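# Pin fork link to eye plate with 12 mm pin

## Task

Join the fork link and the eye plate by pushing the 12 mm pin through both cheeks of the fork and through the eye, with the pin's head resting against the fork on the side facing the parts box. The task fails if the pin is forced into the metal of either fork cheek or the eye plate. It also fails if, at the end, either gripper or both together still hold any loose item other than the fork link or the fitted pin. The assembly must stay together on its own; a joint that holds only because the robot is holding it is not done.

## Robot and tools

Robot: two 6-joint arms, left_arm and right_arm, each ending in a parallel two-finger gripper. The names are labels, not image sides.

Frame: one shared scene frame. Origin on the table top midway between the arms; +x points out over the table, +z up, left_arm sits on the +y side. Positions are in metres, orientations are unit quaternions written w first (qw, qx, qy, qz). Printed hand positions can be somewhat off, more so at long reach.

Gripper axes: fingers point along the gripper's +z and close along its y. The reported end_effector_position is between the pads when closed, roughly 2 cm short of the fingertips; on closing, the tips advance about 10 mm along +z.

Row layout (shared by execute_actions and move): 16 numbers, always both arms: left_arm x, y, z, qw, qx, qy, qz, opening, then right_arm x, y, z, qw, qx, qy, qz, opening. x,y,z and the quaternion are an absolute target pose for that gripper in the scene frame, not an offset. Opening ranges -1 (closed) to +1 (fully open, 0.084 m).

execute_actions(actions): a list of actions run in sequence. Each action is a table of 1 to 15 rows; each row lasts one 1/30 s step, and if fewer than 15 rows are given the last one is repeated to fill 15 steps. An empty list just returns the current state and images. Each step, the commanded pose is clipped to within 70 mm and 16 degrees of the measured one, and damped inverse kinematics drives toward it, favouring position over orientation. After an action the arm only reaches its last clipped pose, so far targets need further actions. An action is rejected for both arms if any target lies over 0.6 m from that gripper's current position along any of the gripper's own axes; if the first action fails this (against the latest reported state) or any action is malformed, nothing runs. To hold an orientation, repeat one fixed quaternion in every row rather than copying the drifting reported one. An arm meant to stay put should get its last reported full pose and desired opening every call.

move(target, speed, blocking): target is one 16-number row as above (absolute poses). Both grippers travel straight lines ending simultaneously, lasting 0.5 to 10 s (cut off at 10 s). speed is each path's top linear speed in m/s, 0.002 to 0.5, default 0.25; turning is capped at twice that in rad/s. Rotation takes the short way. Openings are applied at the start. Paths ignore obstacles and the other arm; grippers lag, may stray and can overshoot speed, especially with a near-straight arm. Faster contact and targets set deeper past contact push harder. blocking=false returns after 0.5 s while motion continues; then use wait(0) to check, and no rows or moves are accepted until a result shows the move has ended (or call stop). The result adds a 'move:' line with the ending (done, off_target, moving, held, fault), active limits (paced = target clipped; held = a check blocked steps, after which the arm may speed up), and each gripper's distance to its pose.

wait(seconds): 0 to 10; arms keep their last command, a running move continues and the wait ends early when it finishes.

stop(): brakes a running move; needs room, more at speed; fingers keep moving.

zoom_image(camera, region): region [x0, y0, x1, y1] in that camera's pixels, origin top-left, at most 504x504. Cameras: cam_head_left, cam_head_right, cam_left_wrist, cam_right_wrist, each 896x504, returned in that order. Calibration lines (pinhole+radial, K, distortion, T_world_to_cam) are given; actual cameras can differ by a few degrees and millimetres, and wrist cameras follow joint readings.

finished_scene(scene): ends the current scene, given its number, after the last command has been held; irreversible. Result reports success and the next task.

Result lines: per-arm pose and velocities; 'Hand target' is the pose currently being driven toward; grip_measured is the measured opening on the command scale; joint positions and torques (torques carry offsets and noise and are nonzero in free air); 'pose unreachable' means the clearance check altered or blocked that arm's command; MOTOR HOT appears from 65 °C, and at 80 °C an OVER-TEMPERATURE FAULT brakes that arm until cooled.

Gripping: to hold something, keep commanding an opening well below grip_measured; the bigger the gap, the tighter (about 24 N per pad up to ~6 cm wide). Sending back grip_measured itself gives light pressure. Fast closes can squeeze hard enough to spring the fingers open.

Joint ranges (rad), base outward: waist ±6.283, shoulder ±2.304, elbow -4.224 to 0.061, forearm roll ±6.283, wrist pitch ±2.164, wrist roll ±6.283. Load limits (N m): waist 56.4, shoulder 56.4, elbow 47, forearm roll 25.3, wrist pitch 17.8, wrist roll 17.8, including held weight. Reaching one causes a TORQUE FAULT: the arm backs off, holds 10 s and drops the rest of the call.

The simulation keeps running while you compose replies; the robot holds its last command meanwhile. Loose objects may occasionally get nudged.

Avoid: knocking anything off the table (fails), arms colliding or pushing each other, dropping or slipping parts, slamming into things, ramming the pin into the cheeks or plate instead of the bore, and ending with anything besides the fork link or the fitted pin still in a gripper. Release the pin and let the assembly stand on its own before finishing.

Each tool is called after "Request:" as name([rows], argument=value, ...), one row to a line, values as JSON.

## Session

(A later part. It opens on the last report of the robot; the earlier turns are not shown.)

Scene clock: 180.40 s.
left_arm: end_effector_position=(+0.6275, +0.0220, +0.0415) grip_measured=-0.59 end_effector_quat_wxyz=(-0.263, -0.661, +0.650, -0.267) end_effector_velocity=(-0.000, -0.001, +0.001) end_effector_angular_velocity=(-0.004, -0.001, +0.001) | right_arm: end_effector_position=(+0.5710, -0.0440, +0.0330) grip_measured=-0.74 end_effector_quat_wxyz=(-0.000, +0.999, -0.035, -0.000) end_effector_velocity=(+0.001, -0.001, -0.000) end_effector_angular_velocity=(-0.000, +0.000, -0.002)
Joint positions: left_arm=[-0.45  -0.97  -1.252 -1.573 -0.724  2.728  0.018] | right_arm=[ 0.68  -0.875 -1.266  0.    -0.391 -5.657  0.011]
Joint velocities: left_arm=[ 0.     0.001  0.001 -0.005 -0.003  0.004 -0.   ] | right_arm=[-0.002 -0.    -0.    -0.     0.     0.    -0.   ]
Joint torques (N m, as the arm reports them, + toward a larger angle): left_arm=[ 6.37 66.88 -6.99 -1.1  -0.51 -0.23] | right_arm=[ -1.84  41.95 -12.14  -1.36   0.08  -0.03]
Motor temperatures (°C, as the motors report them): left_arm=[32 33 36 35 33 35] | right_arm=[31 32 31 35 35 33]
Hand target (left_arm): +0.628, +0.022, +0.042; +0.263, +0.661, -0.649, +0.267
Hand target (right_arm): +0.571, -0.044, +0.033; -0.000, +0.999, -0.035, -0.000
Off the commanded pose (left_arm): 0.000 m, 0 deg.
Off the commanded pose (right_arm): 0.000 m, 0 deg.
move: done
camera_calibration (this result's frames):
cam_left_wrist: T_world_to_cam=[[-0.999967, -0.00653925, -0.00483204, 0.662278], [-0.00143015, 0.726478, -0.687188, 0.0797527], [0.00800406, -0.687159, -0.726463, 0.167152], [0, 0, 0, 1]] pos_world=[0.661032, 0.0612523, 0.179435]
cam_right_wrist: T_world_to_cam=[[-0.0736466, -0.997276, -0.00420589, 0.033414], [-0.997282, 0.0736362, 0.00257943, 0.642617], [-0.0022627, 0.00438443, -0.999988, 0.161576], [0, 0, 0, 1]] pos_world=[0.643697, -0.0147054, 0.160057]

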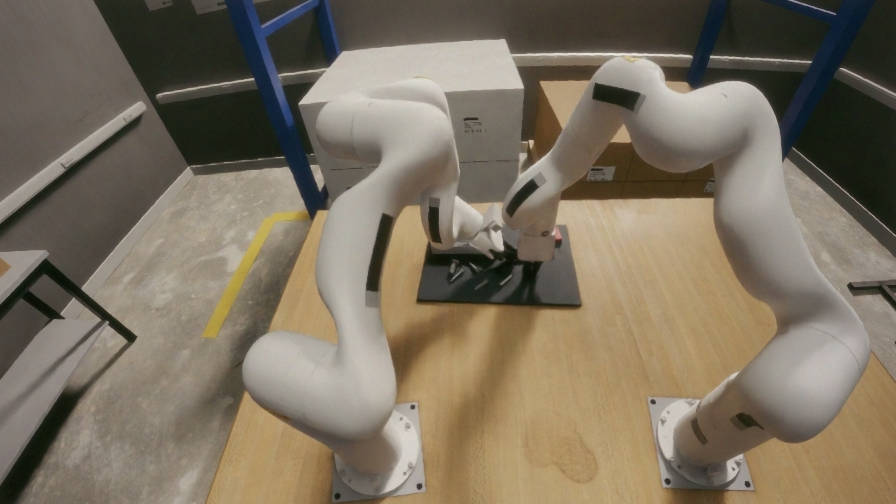

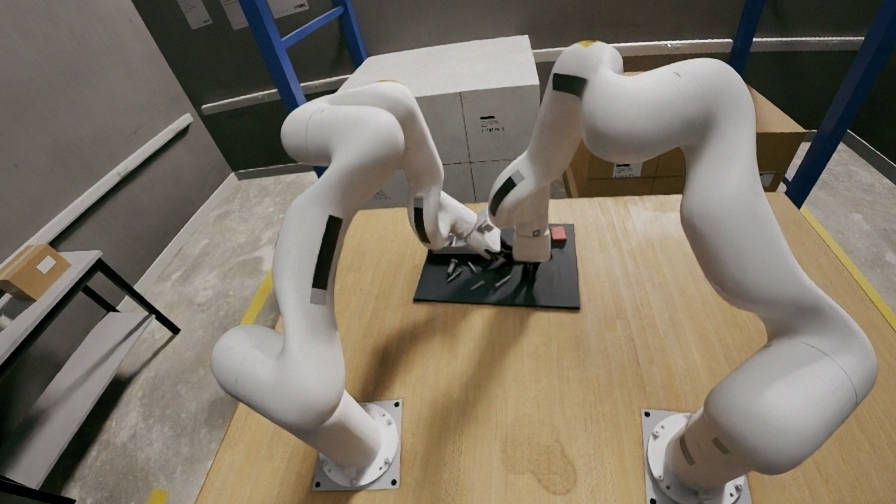

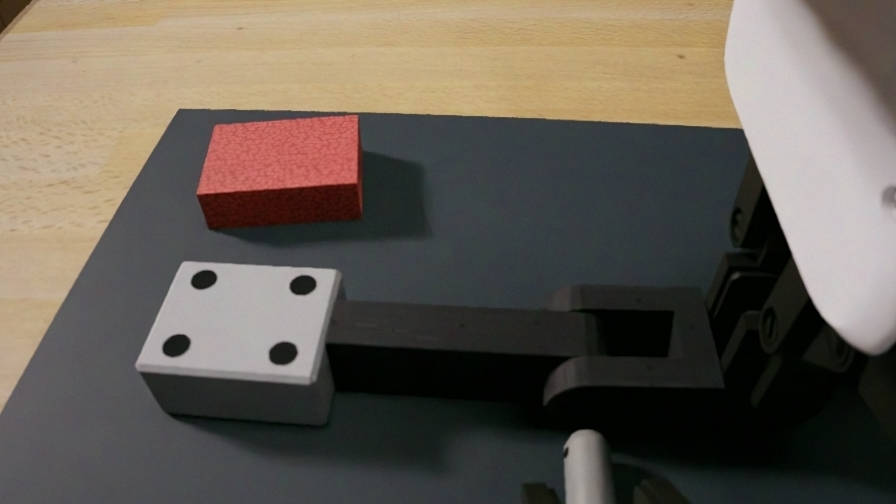

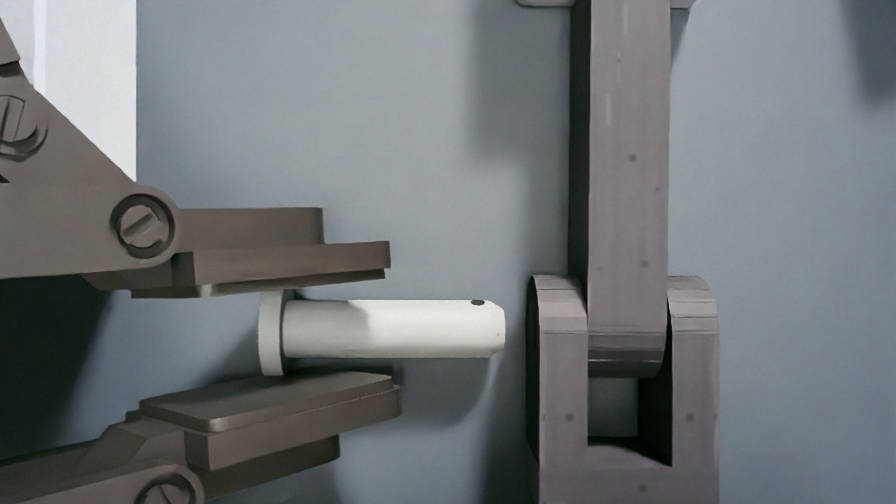

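Request:
move(target=[0.627,0.014,0.0415,0.263,0.661,-0.649,0.267,-1,0.571,-0.0440,0.033,0,0.9994,-0.035,0,-1], speed=0.004)

Request:
zoom_image(camera="cam_left_wrist", region=[480,330,720,504])

Scene clock: 183.67 s.
left_arm: end_effector_position=(+0.6271, +0.0132, +0.0424) grip_measured=-0.75 end_effector_quat_wxyz=(-0.264, -0.661, +0.649, -0.268) end_effector_velocity=(+0.000, +0.002, -0.002) end_effector_angular_velocity=(+0.005, +0.002, +0.004) | right_arm: end_effector_position=(+0.5710, -0.0440, +0.0330) grip_measured=-0.74 end_effector_quat_wxyz=(+0.000, +0.999, -0.035, -0.000) end_effector_velocity=(+0.000, -0.001, +0.001) end_effector_angular_velocity=(+0.000, -0.000, -0.002)
Joint positions: left_arm=[-0.464 -0.972 -1.258 -1.583 -0.723  2.723  0.011] | right_arm=[ 0.68  -0.875 -1.266 -0.    -0.391 -5.657  0.011]
Joint velocities: left_arm=[ 0.002 -0.001  0.002 -0.001  0.005 -0.     0.   ] | right_arm=[-0.002  0.001  0.001 -0.    -0.     0.001  0.   ]
Joint torques (N m, as the arm reports them, + toward a larger angle): left_arm=[ 6.94 59.11 -5.01 -1.    0.47 -0.17] | right_arm=[ -2.    39.6  -11.86  -1.14  -0.03  -0.15]
Motor temperatures (°C, as the motors report them): left_arm=[32 34 36 35 33 35] | right_arm=[31 32 31 35 35 33]
Hand target (left_arm): +0.627, +0.014, +0.042; +0.263, +0.661, -0.649, +0.267
Hand target (right_arm): +0.571, -0.044, +0.033; -0.000, +0.999, -0.035, -0.000
Off the commanded pose (left_arm): 0.001 m, 0 deg.
Off the commanded pose (right_arm): 0.000 m, 0 deg.
move: done
camera_calibration (this result's frames):
cam_left_wrist: T_world_to_cam=[[-0.999969, -0.00583146, -0.00526453, 0.661822], [-0.000595864, 0.72447, -0.689306, 0.0864037], [0.00783365, -0.689282, -0.724451, 0.161761], [0, 0, 0, 1]] pos_world=[0.660586, 0.0527617, 0.180231]
cam_right_wrist: T_world_to_cam=[[-0.0735732, -0.997281, -0.00414834, 0.0333271], [-0.997287, 0.0735627, 0.00263372, 0.642605], [-0.0023214, 0.00433086, -0.999988, 0.161584], [0, 0, 0, 1]] pos_world=[0.643688, -0.0147351, 0.160028]

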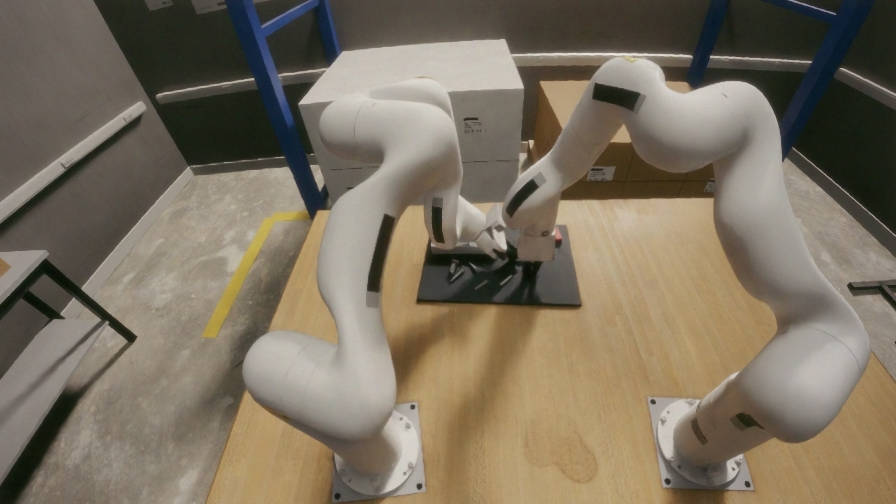

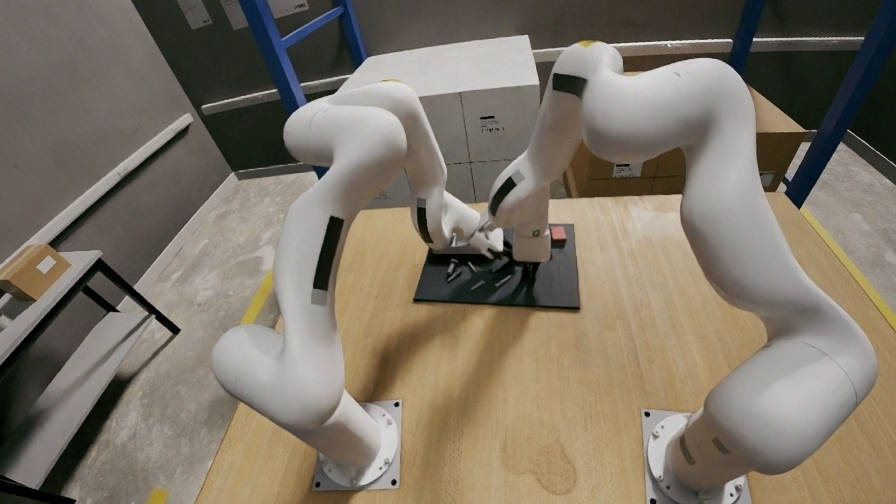

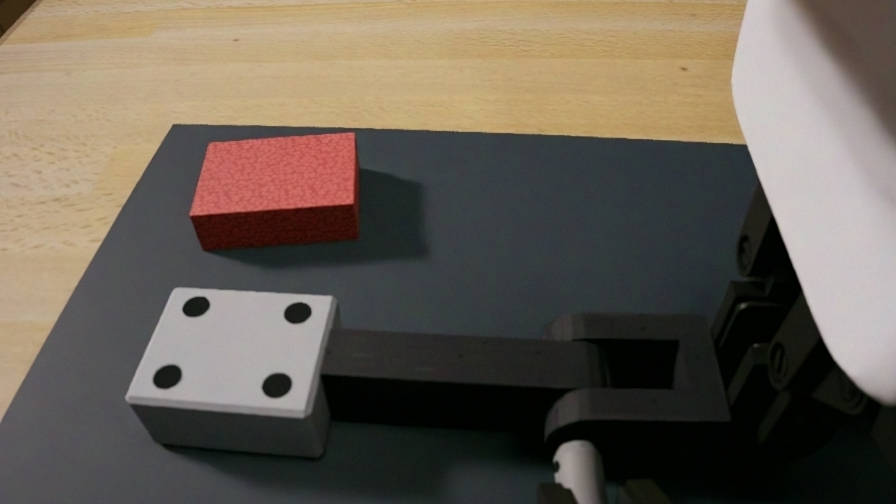

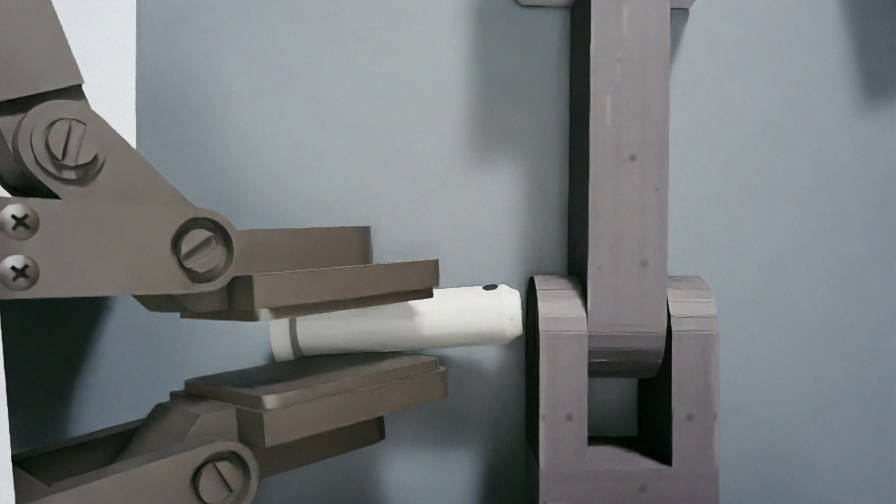

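Region (480, 330, 720, 504) of cam_left_wrist's 896x504 image, scaled by 2.100, with more detail than that image has; it fills the top 365 rows of this view, and the rest is white.

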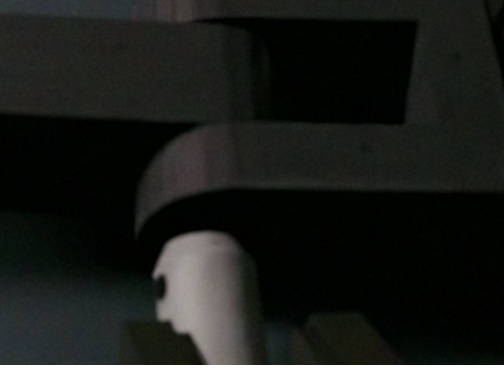

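Request:
move(target=[0.627,0.017,0.0415,0.263,0.661,-0.649,0.267,-0.2,0.571,-0.0440,0.033,0,0.9994,-0.035,0,-1], speed=0.01)

Scene clock: 190.40 s.
left_arm: end_effector_position=(+0.6270, +0.0169, +0.0415) grip_measured=-0.21 end_effector_quat_wxyz=(-0.263, -0.662, +0.649, -0.267) end_effector_velocity=(-0.000, +0.000, -0.000) end_effector_angular_velocity=(+0.001, -0.001, -0.002) | right_arm: end_effector_position=(+0.5710, -0.0440, +0.0330) grip_measured=-0.74 end_effector_quat_wxyz=(+0.000, +0.999, -0.035, -0.000) end_effector_velocity=(+0.001, +0.000, +0.000) end_effector_angular_velocity=(+0.001, -0.001, -0.001)
Joint positions: left_arm=[-0.459 -0.971 -1.255 -1.58  -0.722  2.726  0.035] | right_arm=[ 0.68  -0.875 -1.266  0.    -0.391 -5.657  0.011]
Joint velocities: left_arm=[0.    0.001 0.001 0.002 0.    0.001 0.   ] | right_arm=[-0.001  0.    -0.001  0.    -0.     0.    -0.   ]
Joint torques (N m, as the arm reports them, + toward a larger angle): left_arm=[ 6.19 66.42 -7.28 -1.6  -0.46 -0.15] | right_arm=[ -4.05  40.46 -11.74  -1.41   0.47  -0.19]
Motor temperatures (°C, as the motors report them): left_arm=[32 33 36 35 33 35] | right_arm=[31 32 31 35 35 33]
Hand target (left_arm): +0.627, +0.017, +0.041; +0.263, +0.661, -0.649, +0.267
Hand target (right_arm): +0.571, -0.044, +0.033; -0.000, +0.999, -0.035, -0.000
Off the commanded pose (left_arm): 0.000 m, 0 deg.
Off the commanded pose (right_arm): 0.000 m, 0 deg.
move: done
camera_calibration (this result's frames):
cam_left_wrist: T_world_to_cam=[[-0.999965, -0.00686137, -0.00485595, 0.661676], [-0.00164642, 0.726367, -0.687305, 0.0835613], [0.00824306, -0.687273, -0.726353, 0.163465], [0, 0, 0, 1]] pos_world=[0.660443, 0.0561886, 0.179378]
cam_right_wrist: T_world_to_cam=[[-0.0736467, -0.997276, -0.00420388, 0.0334133], [-0.997282, 0.0736363, 0.0025825, 0.642616], [-0.00226591, 0.00438264, -0.999988, 0.161577], [0, 0, 0, 1]] pos_world=[0.643696, -0.0147057, 0.160056]

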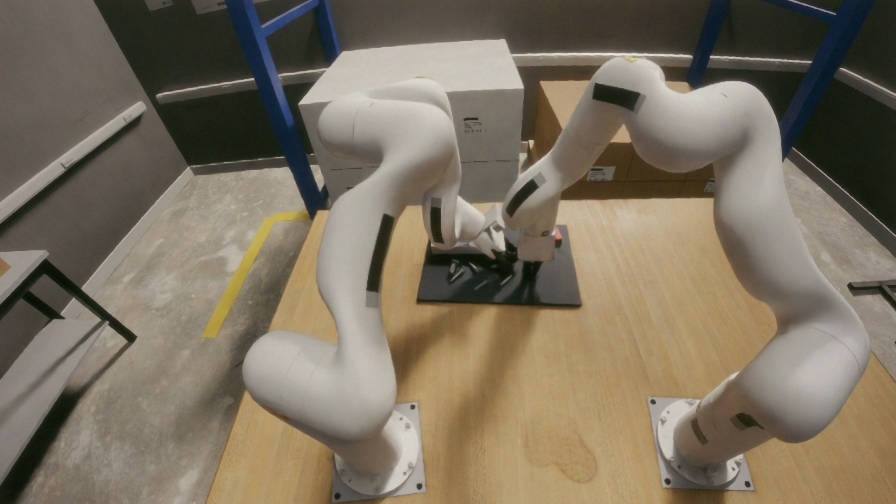

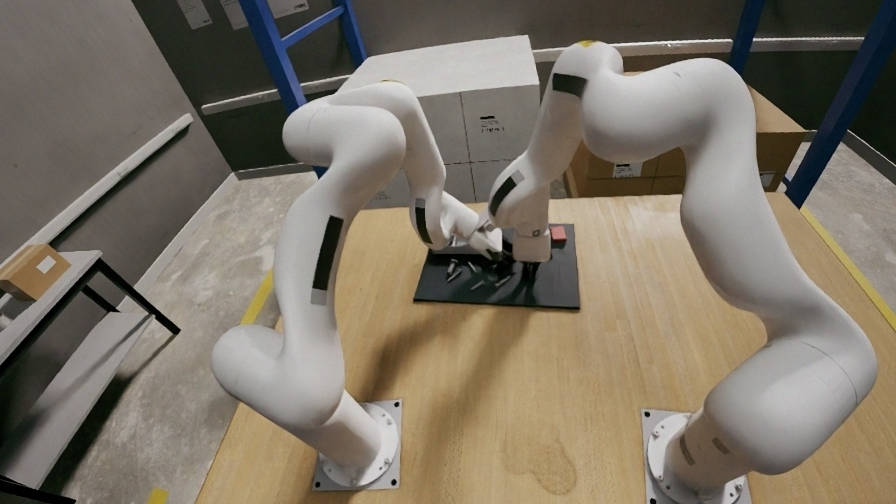

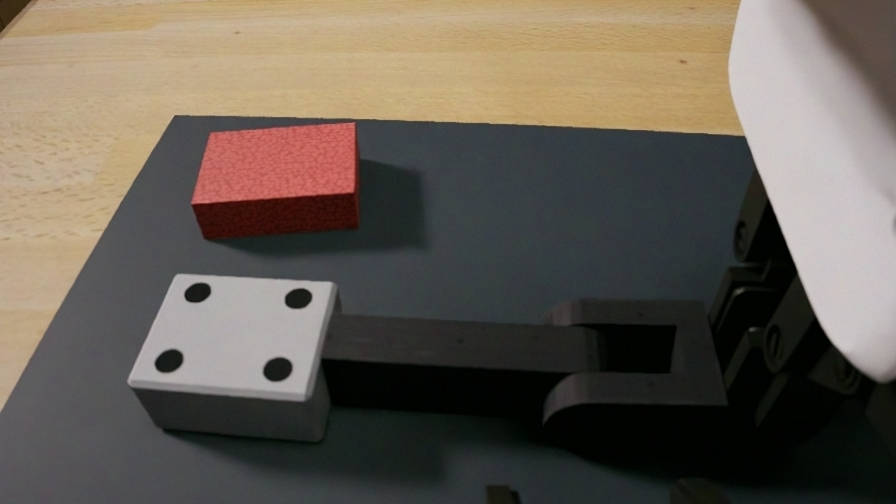

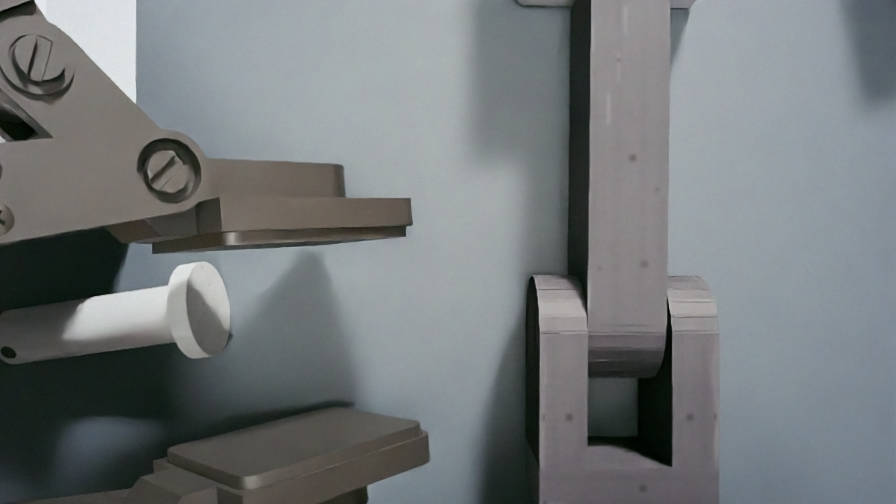

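Request:
move(target=[0.627,0.03,0.08,0.263,0.661,-0.649,0.267,-0.2,0.571,-0.0440,0.033,0,0.9994,-0.035,0,0.0], speed=0.03)

Request:
move(target=[0.627,0.06,0.12,0.263,0.661,-0.649,0.267,0.2,0.571,-0.0440,0.10,0,0.9994,-0.035,0,0.0], speed=0.08)

Request:
move(target=[0.63,0.058,0.12,0,0.707,-0.707,0,0.2,0.50,-0.22,0.16,0,1,0,0,0.0], speed=0.15)

Scene clock: 195.30 s.
left_arm: end_effector_position=(+0.6269, +0.0299, +0.0798) grip_measured=-0.21 end_effector_quat_wxyz=(-0.263, -0.661, +0.649, -0.267) end_effector_velocity=(-0.000, +0.001, +0.001) end_effector_angular_velocity=(-0.000, +0.001, -0.001) | right_arm: end_effector_position=(+0.5710, -0.0440, +0.0330) grip_measured=-0.01 end_effector_quat_wxyz=(-0.000, +0.999, -0.035, +0.000) end_effector_velocity=(+0.000, -0.001, -0.000) end_effector_angular_velocity=(+0.000, +0.000, -0.001)
Joint positions: left_arm=[-0.437 -0.887 -1.214 -1.51  -0.73   2.66   0.035] | right_arm=[ 0.68  -0.875 -1.266  0.    -0.391 -5.657  0.044]
Joint velocities: left_arm=[ 0.001  0.003  0.002  0.005 -0.001 -0.004 -0.   ] | right_arm=[-0.001 -0.     0.     0.001 -0.    -0.    -0.   ]
Joint torques (N m, as the arm reports them, + toward a larger angle): left_arm=[ 6.55 64.14 -7.52 -1.68 -0.38 -0.13] | right_arm=[  0.43  39.71 -13.34  -0.32   0.07  -0.48]
Motor temperatures (°C, as the motors report them): left_arm=[32 34 36 35 33 35] | right_arm=[31 32 31 35 35 33]
Hand target (left_arm): +0.627, +0.030, +0.080; +0.263, +0.661, -0.649, +0.267
Hand target (right_arm): +0.571, -0.044, +0.033; -0.000, +0.999, -0.035, -0.000
Off the commanded pose (left_arm): 0.000 m, 0 deg.
Off the commanded pose (right_arm): 0.000 m, 0 deg.
move: done
camera_calibration (this result's frames):
cam_left_wrist: T_world_to_cam=[[-0.999965, -0.00678641, -0.00481207, 0.661825], [-0.00162065, 0.726243, -0.687436, 0.100447], [0.00815996, -0.687405, -0.726229, 0.200293], [0, 0, 0, 1]] pos_world=[0.66033, 0.0692252, 0.217694]
cam_right_wrist: T_world_to_cam=[[-0.0736466, -0.997276, -0.00420592, 0.0334139], [-0.997282, 0.0736362, 0.00257938, 0.642617], [-0.00226265, 0.00438445, -0.999988, 0.161576], [0, 0, 0, 1]] pos_world=[0.643697, -0.0147054, 0.160057]

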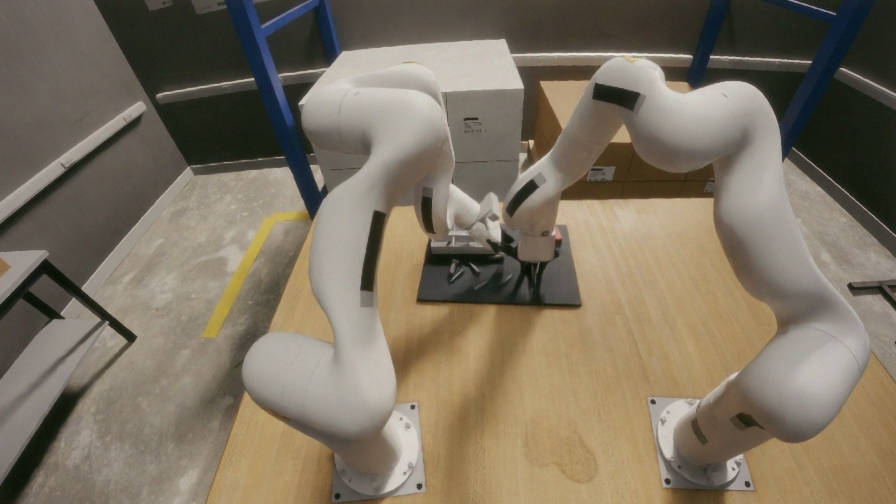

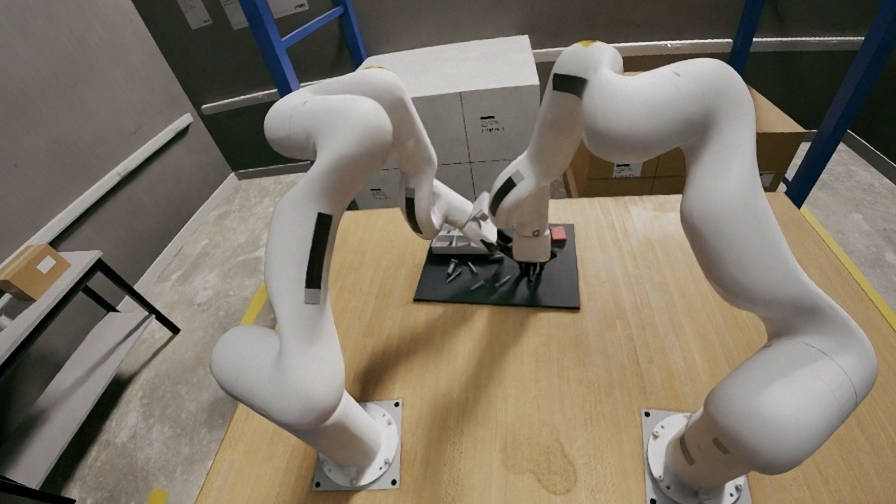

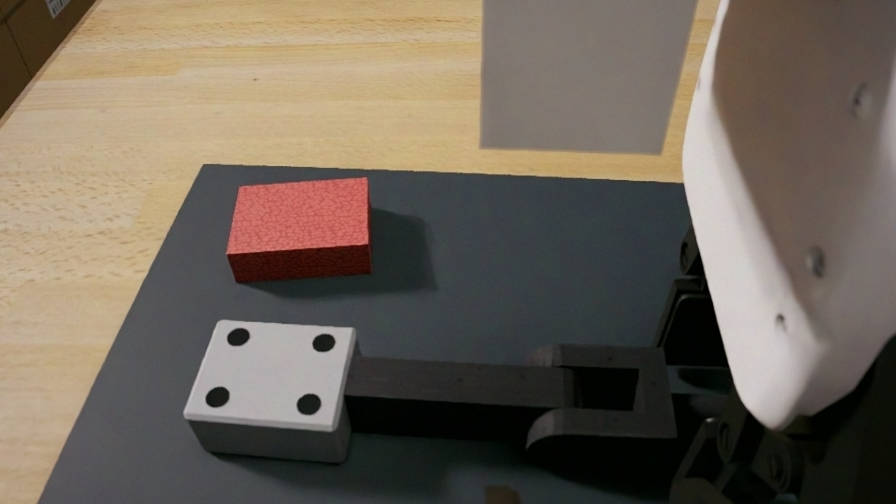

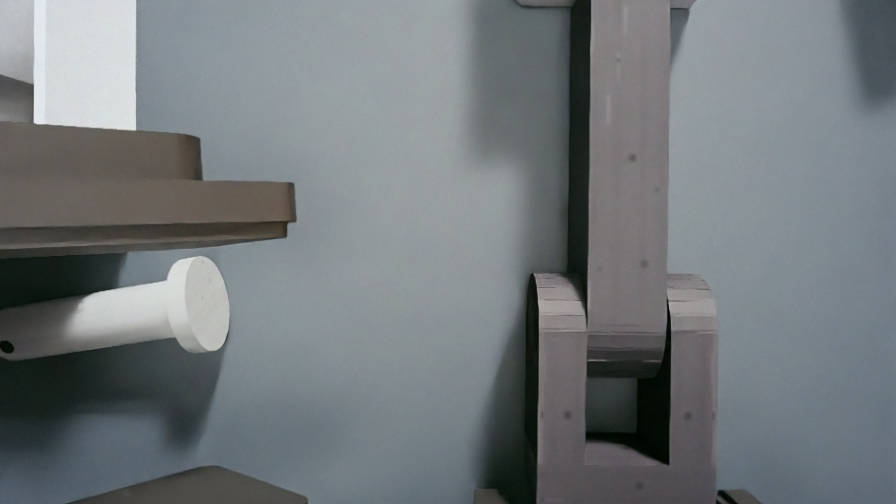

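Scene clock: 196.57 s.
left_arm: end_effector_position=(+0.6268, +0.0599, +0.1198) grip_measured=+0.19 end_effector_quat_wxyz=(-0.263, -0.661, +0.649, -0.267) end_effector_velocity=(-0.000, +0.001, +0.001) end_effector_angular_velocity=(-0.000, +0.000, -0.001) | right_arm: end_effector_position=(+0.5711, -0.0439, +0.0996) grip_measured=-0.01 end_effector_quat_wxyz=(+0.000, +0.999, -0.035, -0.000) end_effector_velocity=(+0.001, -0.002, +0.002) end_effector_angular_velocity=(-0.000, +0.001, -0.004)
Joint positions: left_arm=[-0.387 -0.795 -1.169 -1.415 -0.752  2.594  0.052] | right_arm=[ 0.68  -0.754 -1.247  0.    -0.493 -5.657  0.044]
Joint velocities: left_arm=[ 0.001  0.003  0.001  0.004 -0.001 -0.003  0.   ] | right_arm=[-0.003  0.003  0.     0.    -0.003  0.     0.   ]
Joint torques (N m, as the arm reports them, + toward a larger angle): left_arm=[ 5.73 61.93 -7.91 -1.28 -0.39 -0.29] | right_arm=[ -1.3   39.58 -12.98  -1.01   0.32  -0.12]
Motor temperatures (°C, as the motors report them): left_arm=[32 34 36 35 33 35] | right_arm=[31 32 31 35 35 33]
Hand target (left_arm): +0.627, +0.060, +0.120; +0.263, +0.661, -0.649, +0.267
Hand target (right_arm): +0.571, -0.044, +0.100; -0.000, +0.999, -0.035, -0.000
Off the commanded pose (left_arm): 0.000 m, 0 deg.
Off the commanded pose (right_arm): 0.000 m, 0 deg.
move: done
camera_calibration (this result's frames):
cam_left_wrist: T_world_to_cam=[[-0.999966, -0.00676234, -0.00477363, 0.662143], [-0.00162967, 0.72625, -0.687429, 0.106208], [0.00811547, -0.687398, -0.726236, 0.249943], [0, 0, 0, 1]] pos_world=[0.660265, 0.0991547, 0.257689]
cam_right_wrist: T_world_to_cam=[[-0.0735793, -0.997281, -0.00415855, 0.0337798], [-0.997286, 0.0735677, 0.00288109, 0.642534], [-0.00256732, 0.00435926, -0.999987, 0.228378], [0, 0, 0, 1]] pos_world=[0.643862, -0.0145773, 0.226664]

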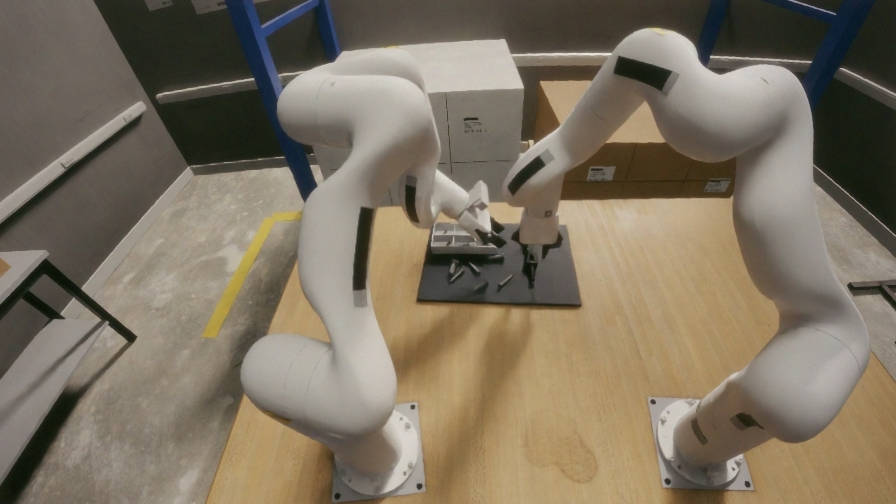

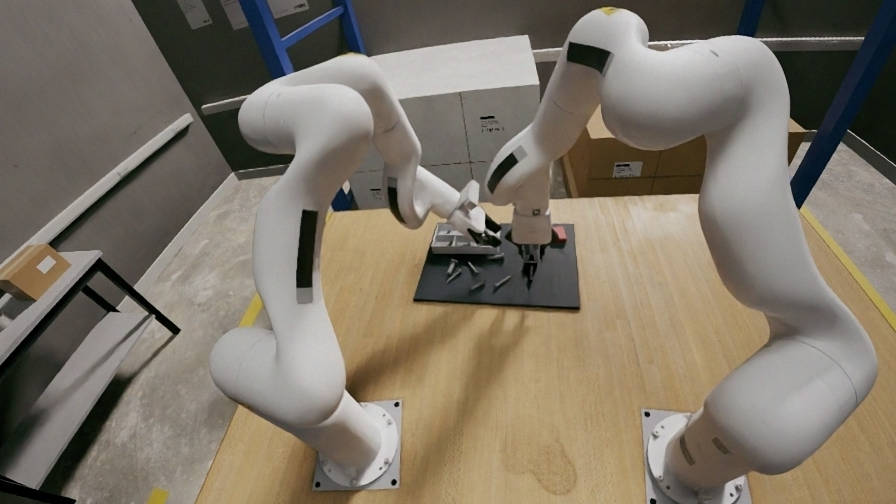

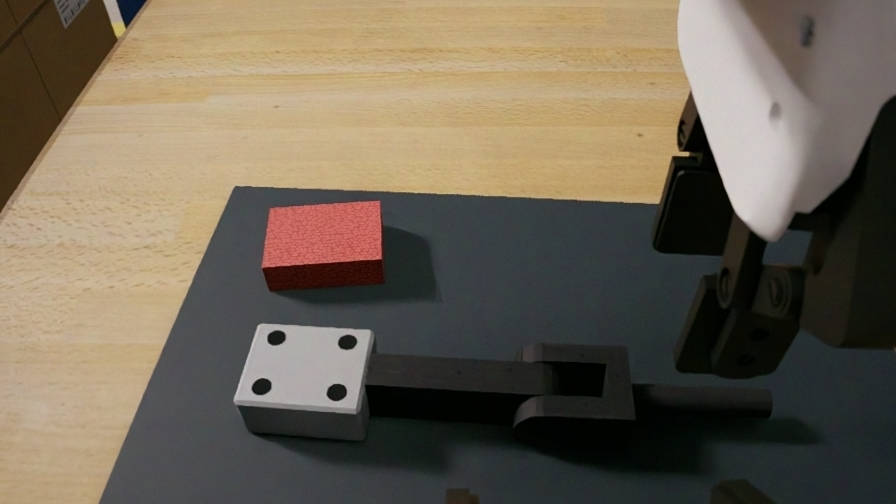

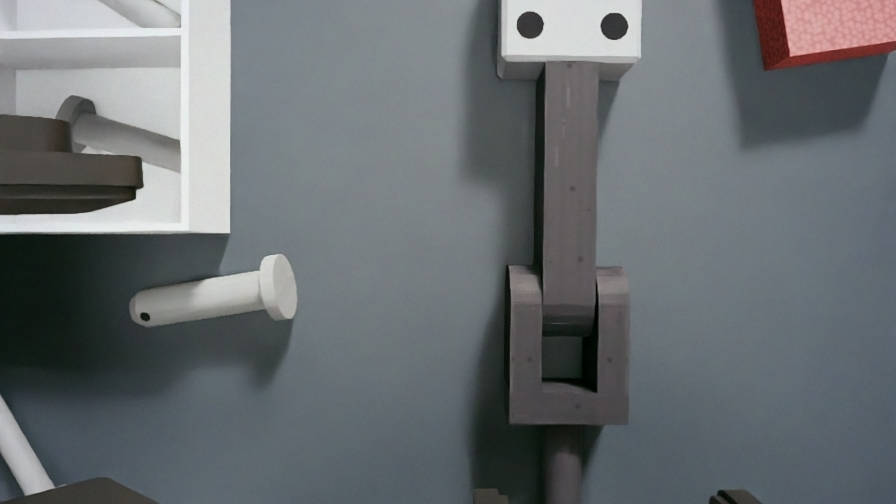

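Scene clock: 199.60 s.
left_arm: end_effector_position=(+0.6296, +0.0581, +0.1198) grip_measured=+0.19 end_effector_quat_wxyz=(-0.000, -0.707, +0.707, -0.001) end_effector_velocity=(-0.000, -0.001, +0.000) end_effector_angular_velocity=(+0.009, +0.000, +0.002) | right_arm: end_effector_position=(+0.5001, -0.2195, +0.1604) grip_measured=-0.01 end_effector_quat_wxyz=(-0.000, +1.000, -0.000, -0.000) end_effector_velocity=(-0.000, -0.002, +0.001) end_effector_angular_velocity=(+0.000, -0.000, -0.000)
Joint positions: left_arm=[-0.649 -0.798 -1.383 -0.001 -0.584  1.081  0.052] | right_arm=[ 0.435 -0.378 -0.818  0.001 -0.44  -5.972  0.044]
Joint velocities: left_arm=[-0.004 -0.002 -0.004  0.015 -0.007 -0.018  0.   ] | right_arm=[-0.003  0.002  0.002  0.001 -0.    -0.004  0.   ]
Joint torques (N m, as the arm reports them, + toward a larger angle): left_arm=[  6.63  67.73 -10.35  -0.04   0.37  -0.03] | right_arm=[  0.37  29.55 -13.36  -1.6    0.52  -0.05]
Motor temperatures (°C, as the motors report them): left_arm=[32 34 36 35 33 35] | right_arm=[31 32 31 35 35 33]
Hand target (left_arm): +0.630, +0.058, +0.120; -0.000, +0.707, -0.707, +0.000
Hand target (right_arm): +0.500, -0.220, +0.160; -0.000, +1.000, -0.000, -0.000
Off the commanded pose (left_arm): 0.000 m, 0 deg.
Off the commanded pose (right_arm): 0.001 m, 0 deg.
move: done
camera_calibration (this result's frames):
cam_left_wrist: T_world_to_cam=[[-0.999932, 0.0114087, 0.00238102, 0.662966], [0.0114317, 0.999885, 0.00991872, -0.000156969], [-0.00226759, 0.00994527, -0.999948, 0.247571], [0, 0, 0, 1]] pos_world=[0.663484, -0.00986876, 0.245981]
cam_right_wrist: T_world_to_cam=[[-0.00372067, -0.999982, -0.0046892, -0.181809], [-0.99999, 0.00370821, 0.00266422, 0.570467], [-0.00264679, 0.00469906, -0.999985, 0.289856], [0, 0, 0, 1]] pos_world=[0.570552, -0.185284, 0.28748]

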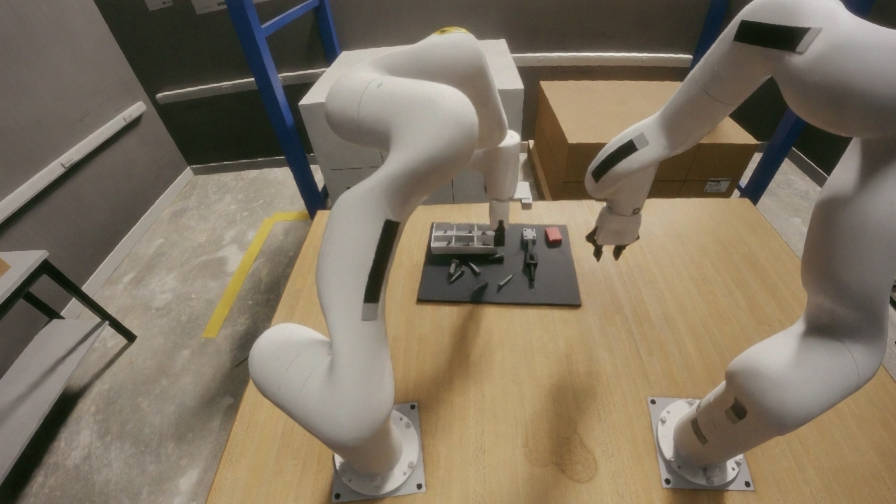

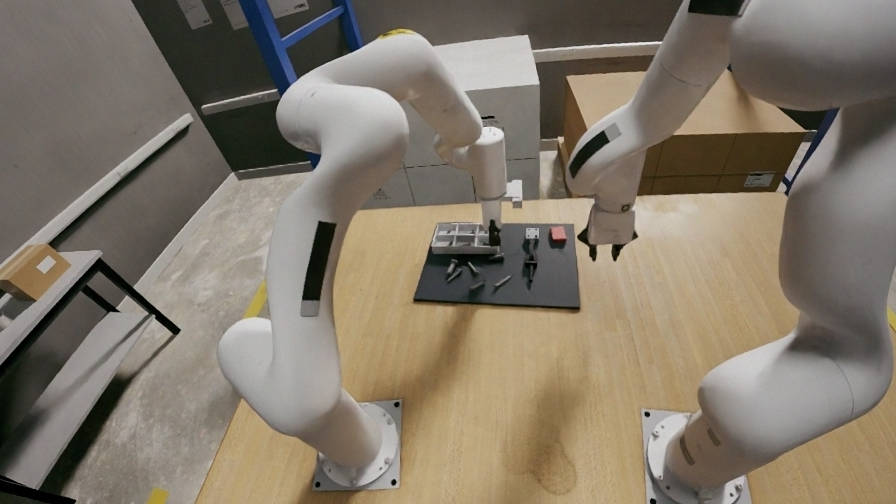

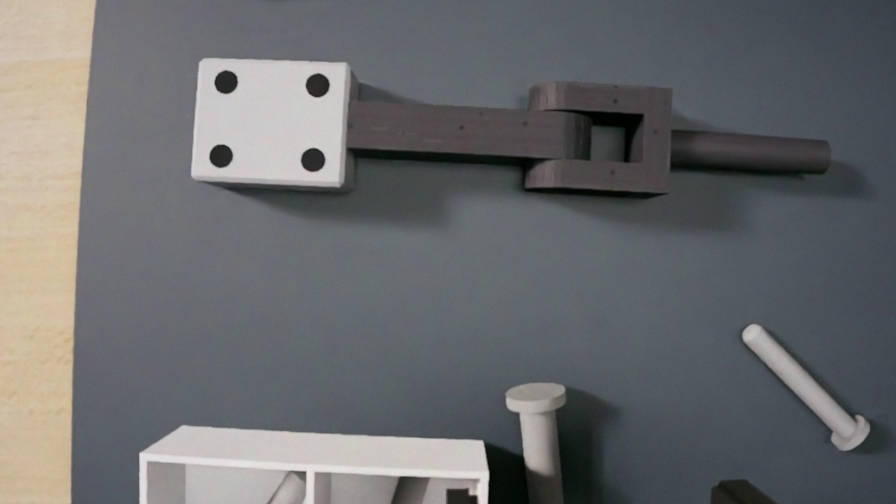

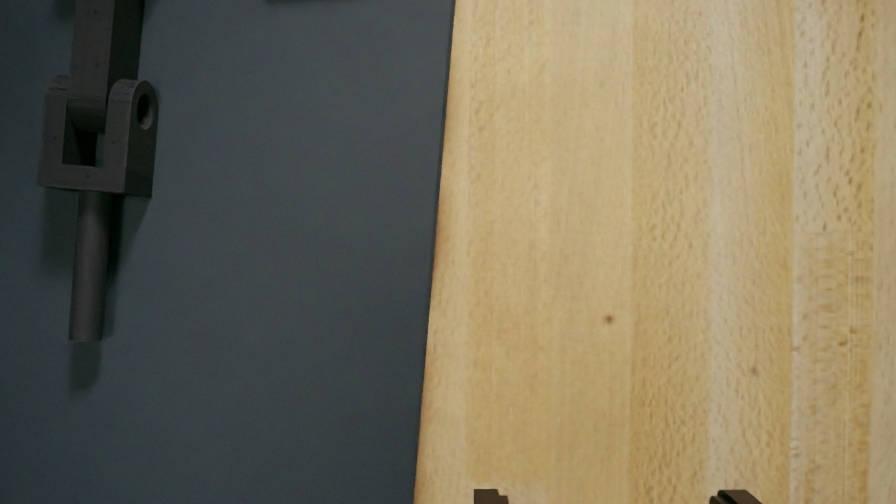

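Request:
move(target=[0.633,0.052,0.07,0,0.707,-0.707,0,0.0,0.50,-0.22,0.16,0,1,0,0,0.0], speed=0.1)

Scene clock: 205.30 s.
left_arm: end_effector_position=(+0.6332, +0.0520, +0.0704) grip_measured=-0.01 end_effector_quat_wxyz=(+0.000, -0.707, +0.707, -0.000) end_effector_velocity=(-0.000, -0.000, -0.001) end_effector_angular_velocity=(+0.000, +0.001, -0.000) | right_arm: end_effector_position=(+0.5000, -0.2200, +0.1600) grip_measured=-0.01 end_effector_quat_wxyz=(-0.000, +1.000, +0.000, +0.000) end_effector_velocity=(+0.000, +0.000, +0.000) end_effector_angular_velocity=(+0.001, -0.001, -0.001)
Joint positions: left_arm=[-0.655 -0.891 -1.414  0.    -0.522  1.074  0.044] | right_arm=[ 0.434 -0.379 -0.818  0.    -0.439 -5.972  0.044]
Joint velocities: left_arm=[-0.001 -0.003 -0.002 -0.     0.001 -0.     0.   ] | right_arm=[ 0.     0.    -0.001  0.001 -0.     0.001 -0.   ]
Joint torques (N m, as the arm reports them, + toward a larger angle): left_arm=[ 6.89 68.76 -9.94 -0.63  0.34 -0.2 ] | right_arm=[ -0.19  27.45 -12.79  -1.01   0.36  -0.09]
Motor temperatures (°C, as the motors report them): left_arm=[32 34 36 35 33 35] | right_arm=[31 32 31 35 35 33]
Hand target (left_arm): +0.633, +0.052, +0.070; -0.000, +0.707, -0.707, -0.000
Hand target (right_arm): +0.500, -0.220, +0.160; -0.000, +1.000, +0.000, +0.000
Off the commanded pose (left_arm): 0.000 m, 0 deg.
Off the commanded pose (right_arm): 0.000 m, 0 deg.
move: done
camera_calibration (this result's frames):
cam_left_wrist: T_world_to_cam=[[-0.999923, 0.0120283, 0.00304752, 0.666689], [0.012061, 0.999868, 0.01093, 0.00595693], [-0.00291565, 0.0109659, -0.999936, 0.198517], [0, 0, 0, 1]] pos_world=[0.667145, -0.0161522, 0.196407]
cam_right_wrist: T_world_to_cam=[[-0.00370051, -0.999984, -0.00421168, -0.182368], [-0.99999, 0.00368968, 0.00257641, 0.570407], [-0.00256083, 0.00422117, -0.999988, 0.289302], [0, 0, 0, 1]] pos_world=[0.570468, -0.185691, 0.287061]

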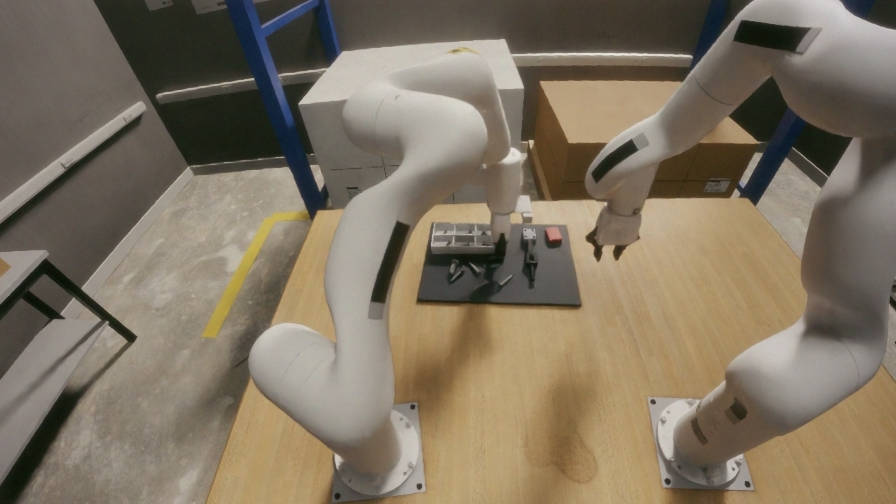

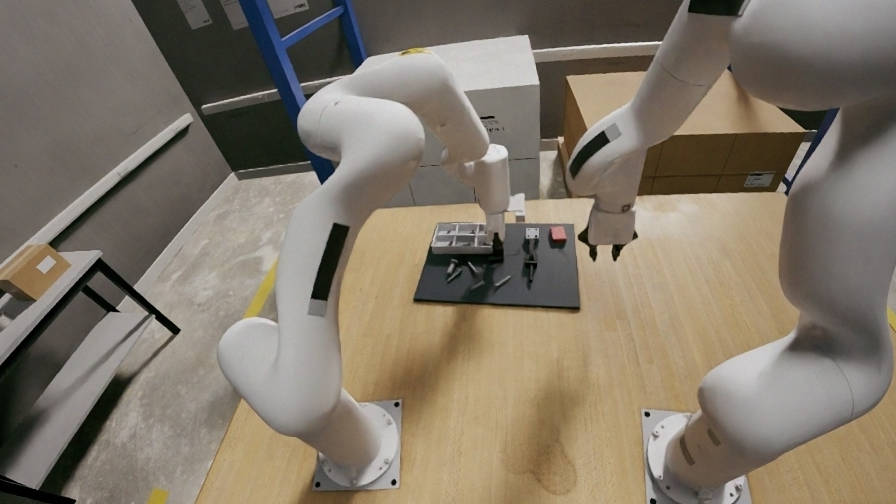

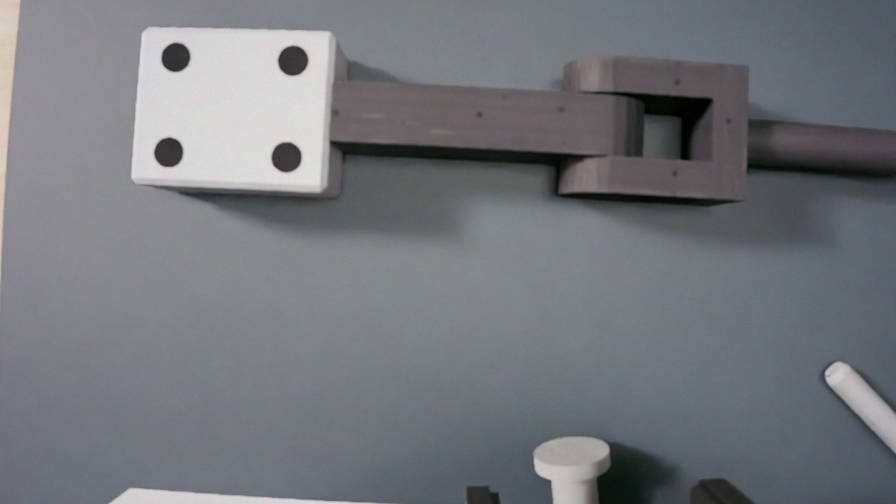

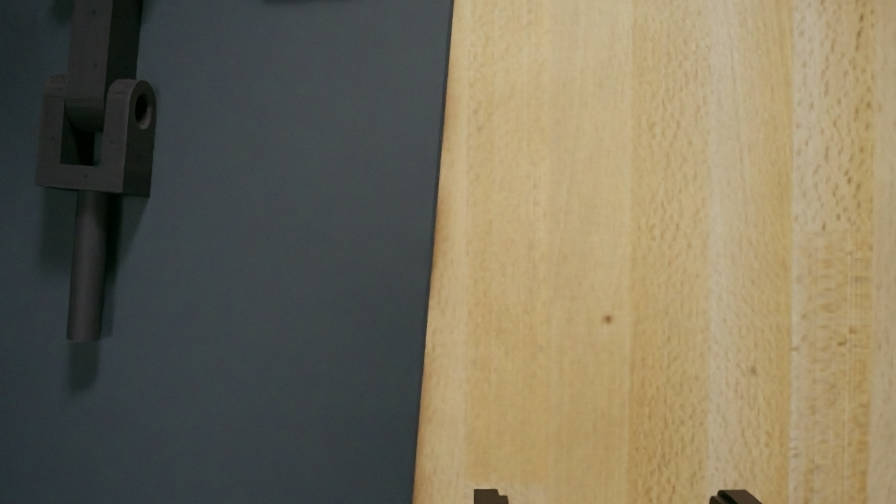

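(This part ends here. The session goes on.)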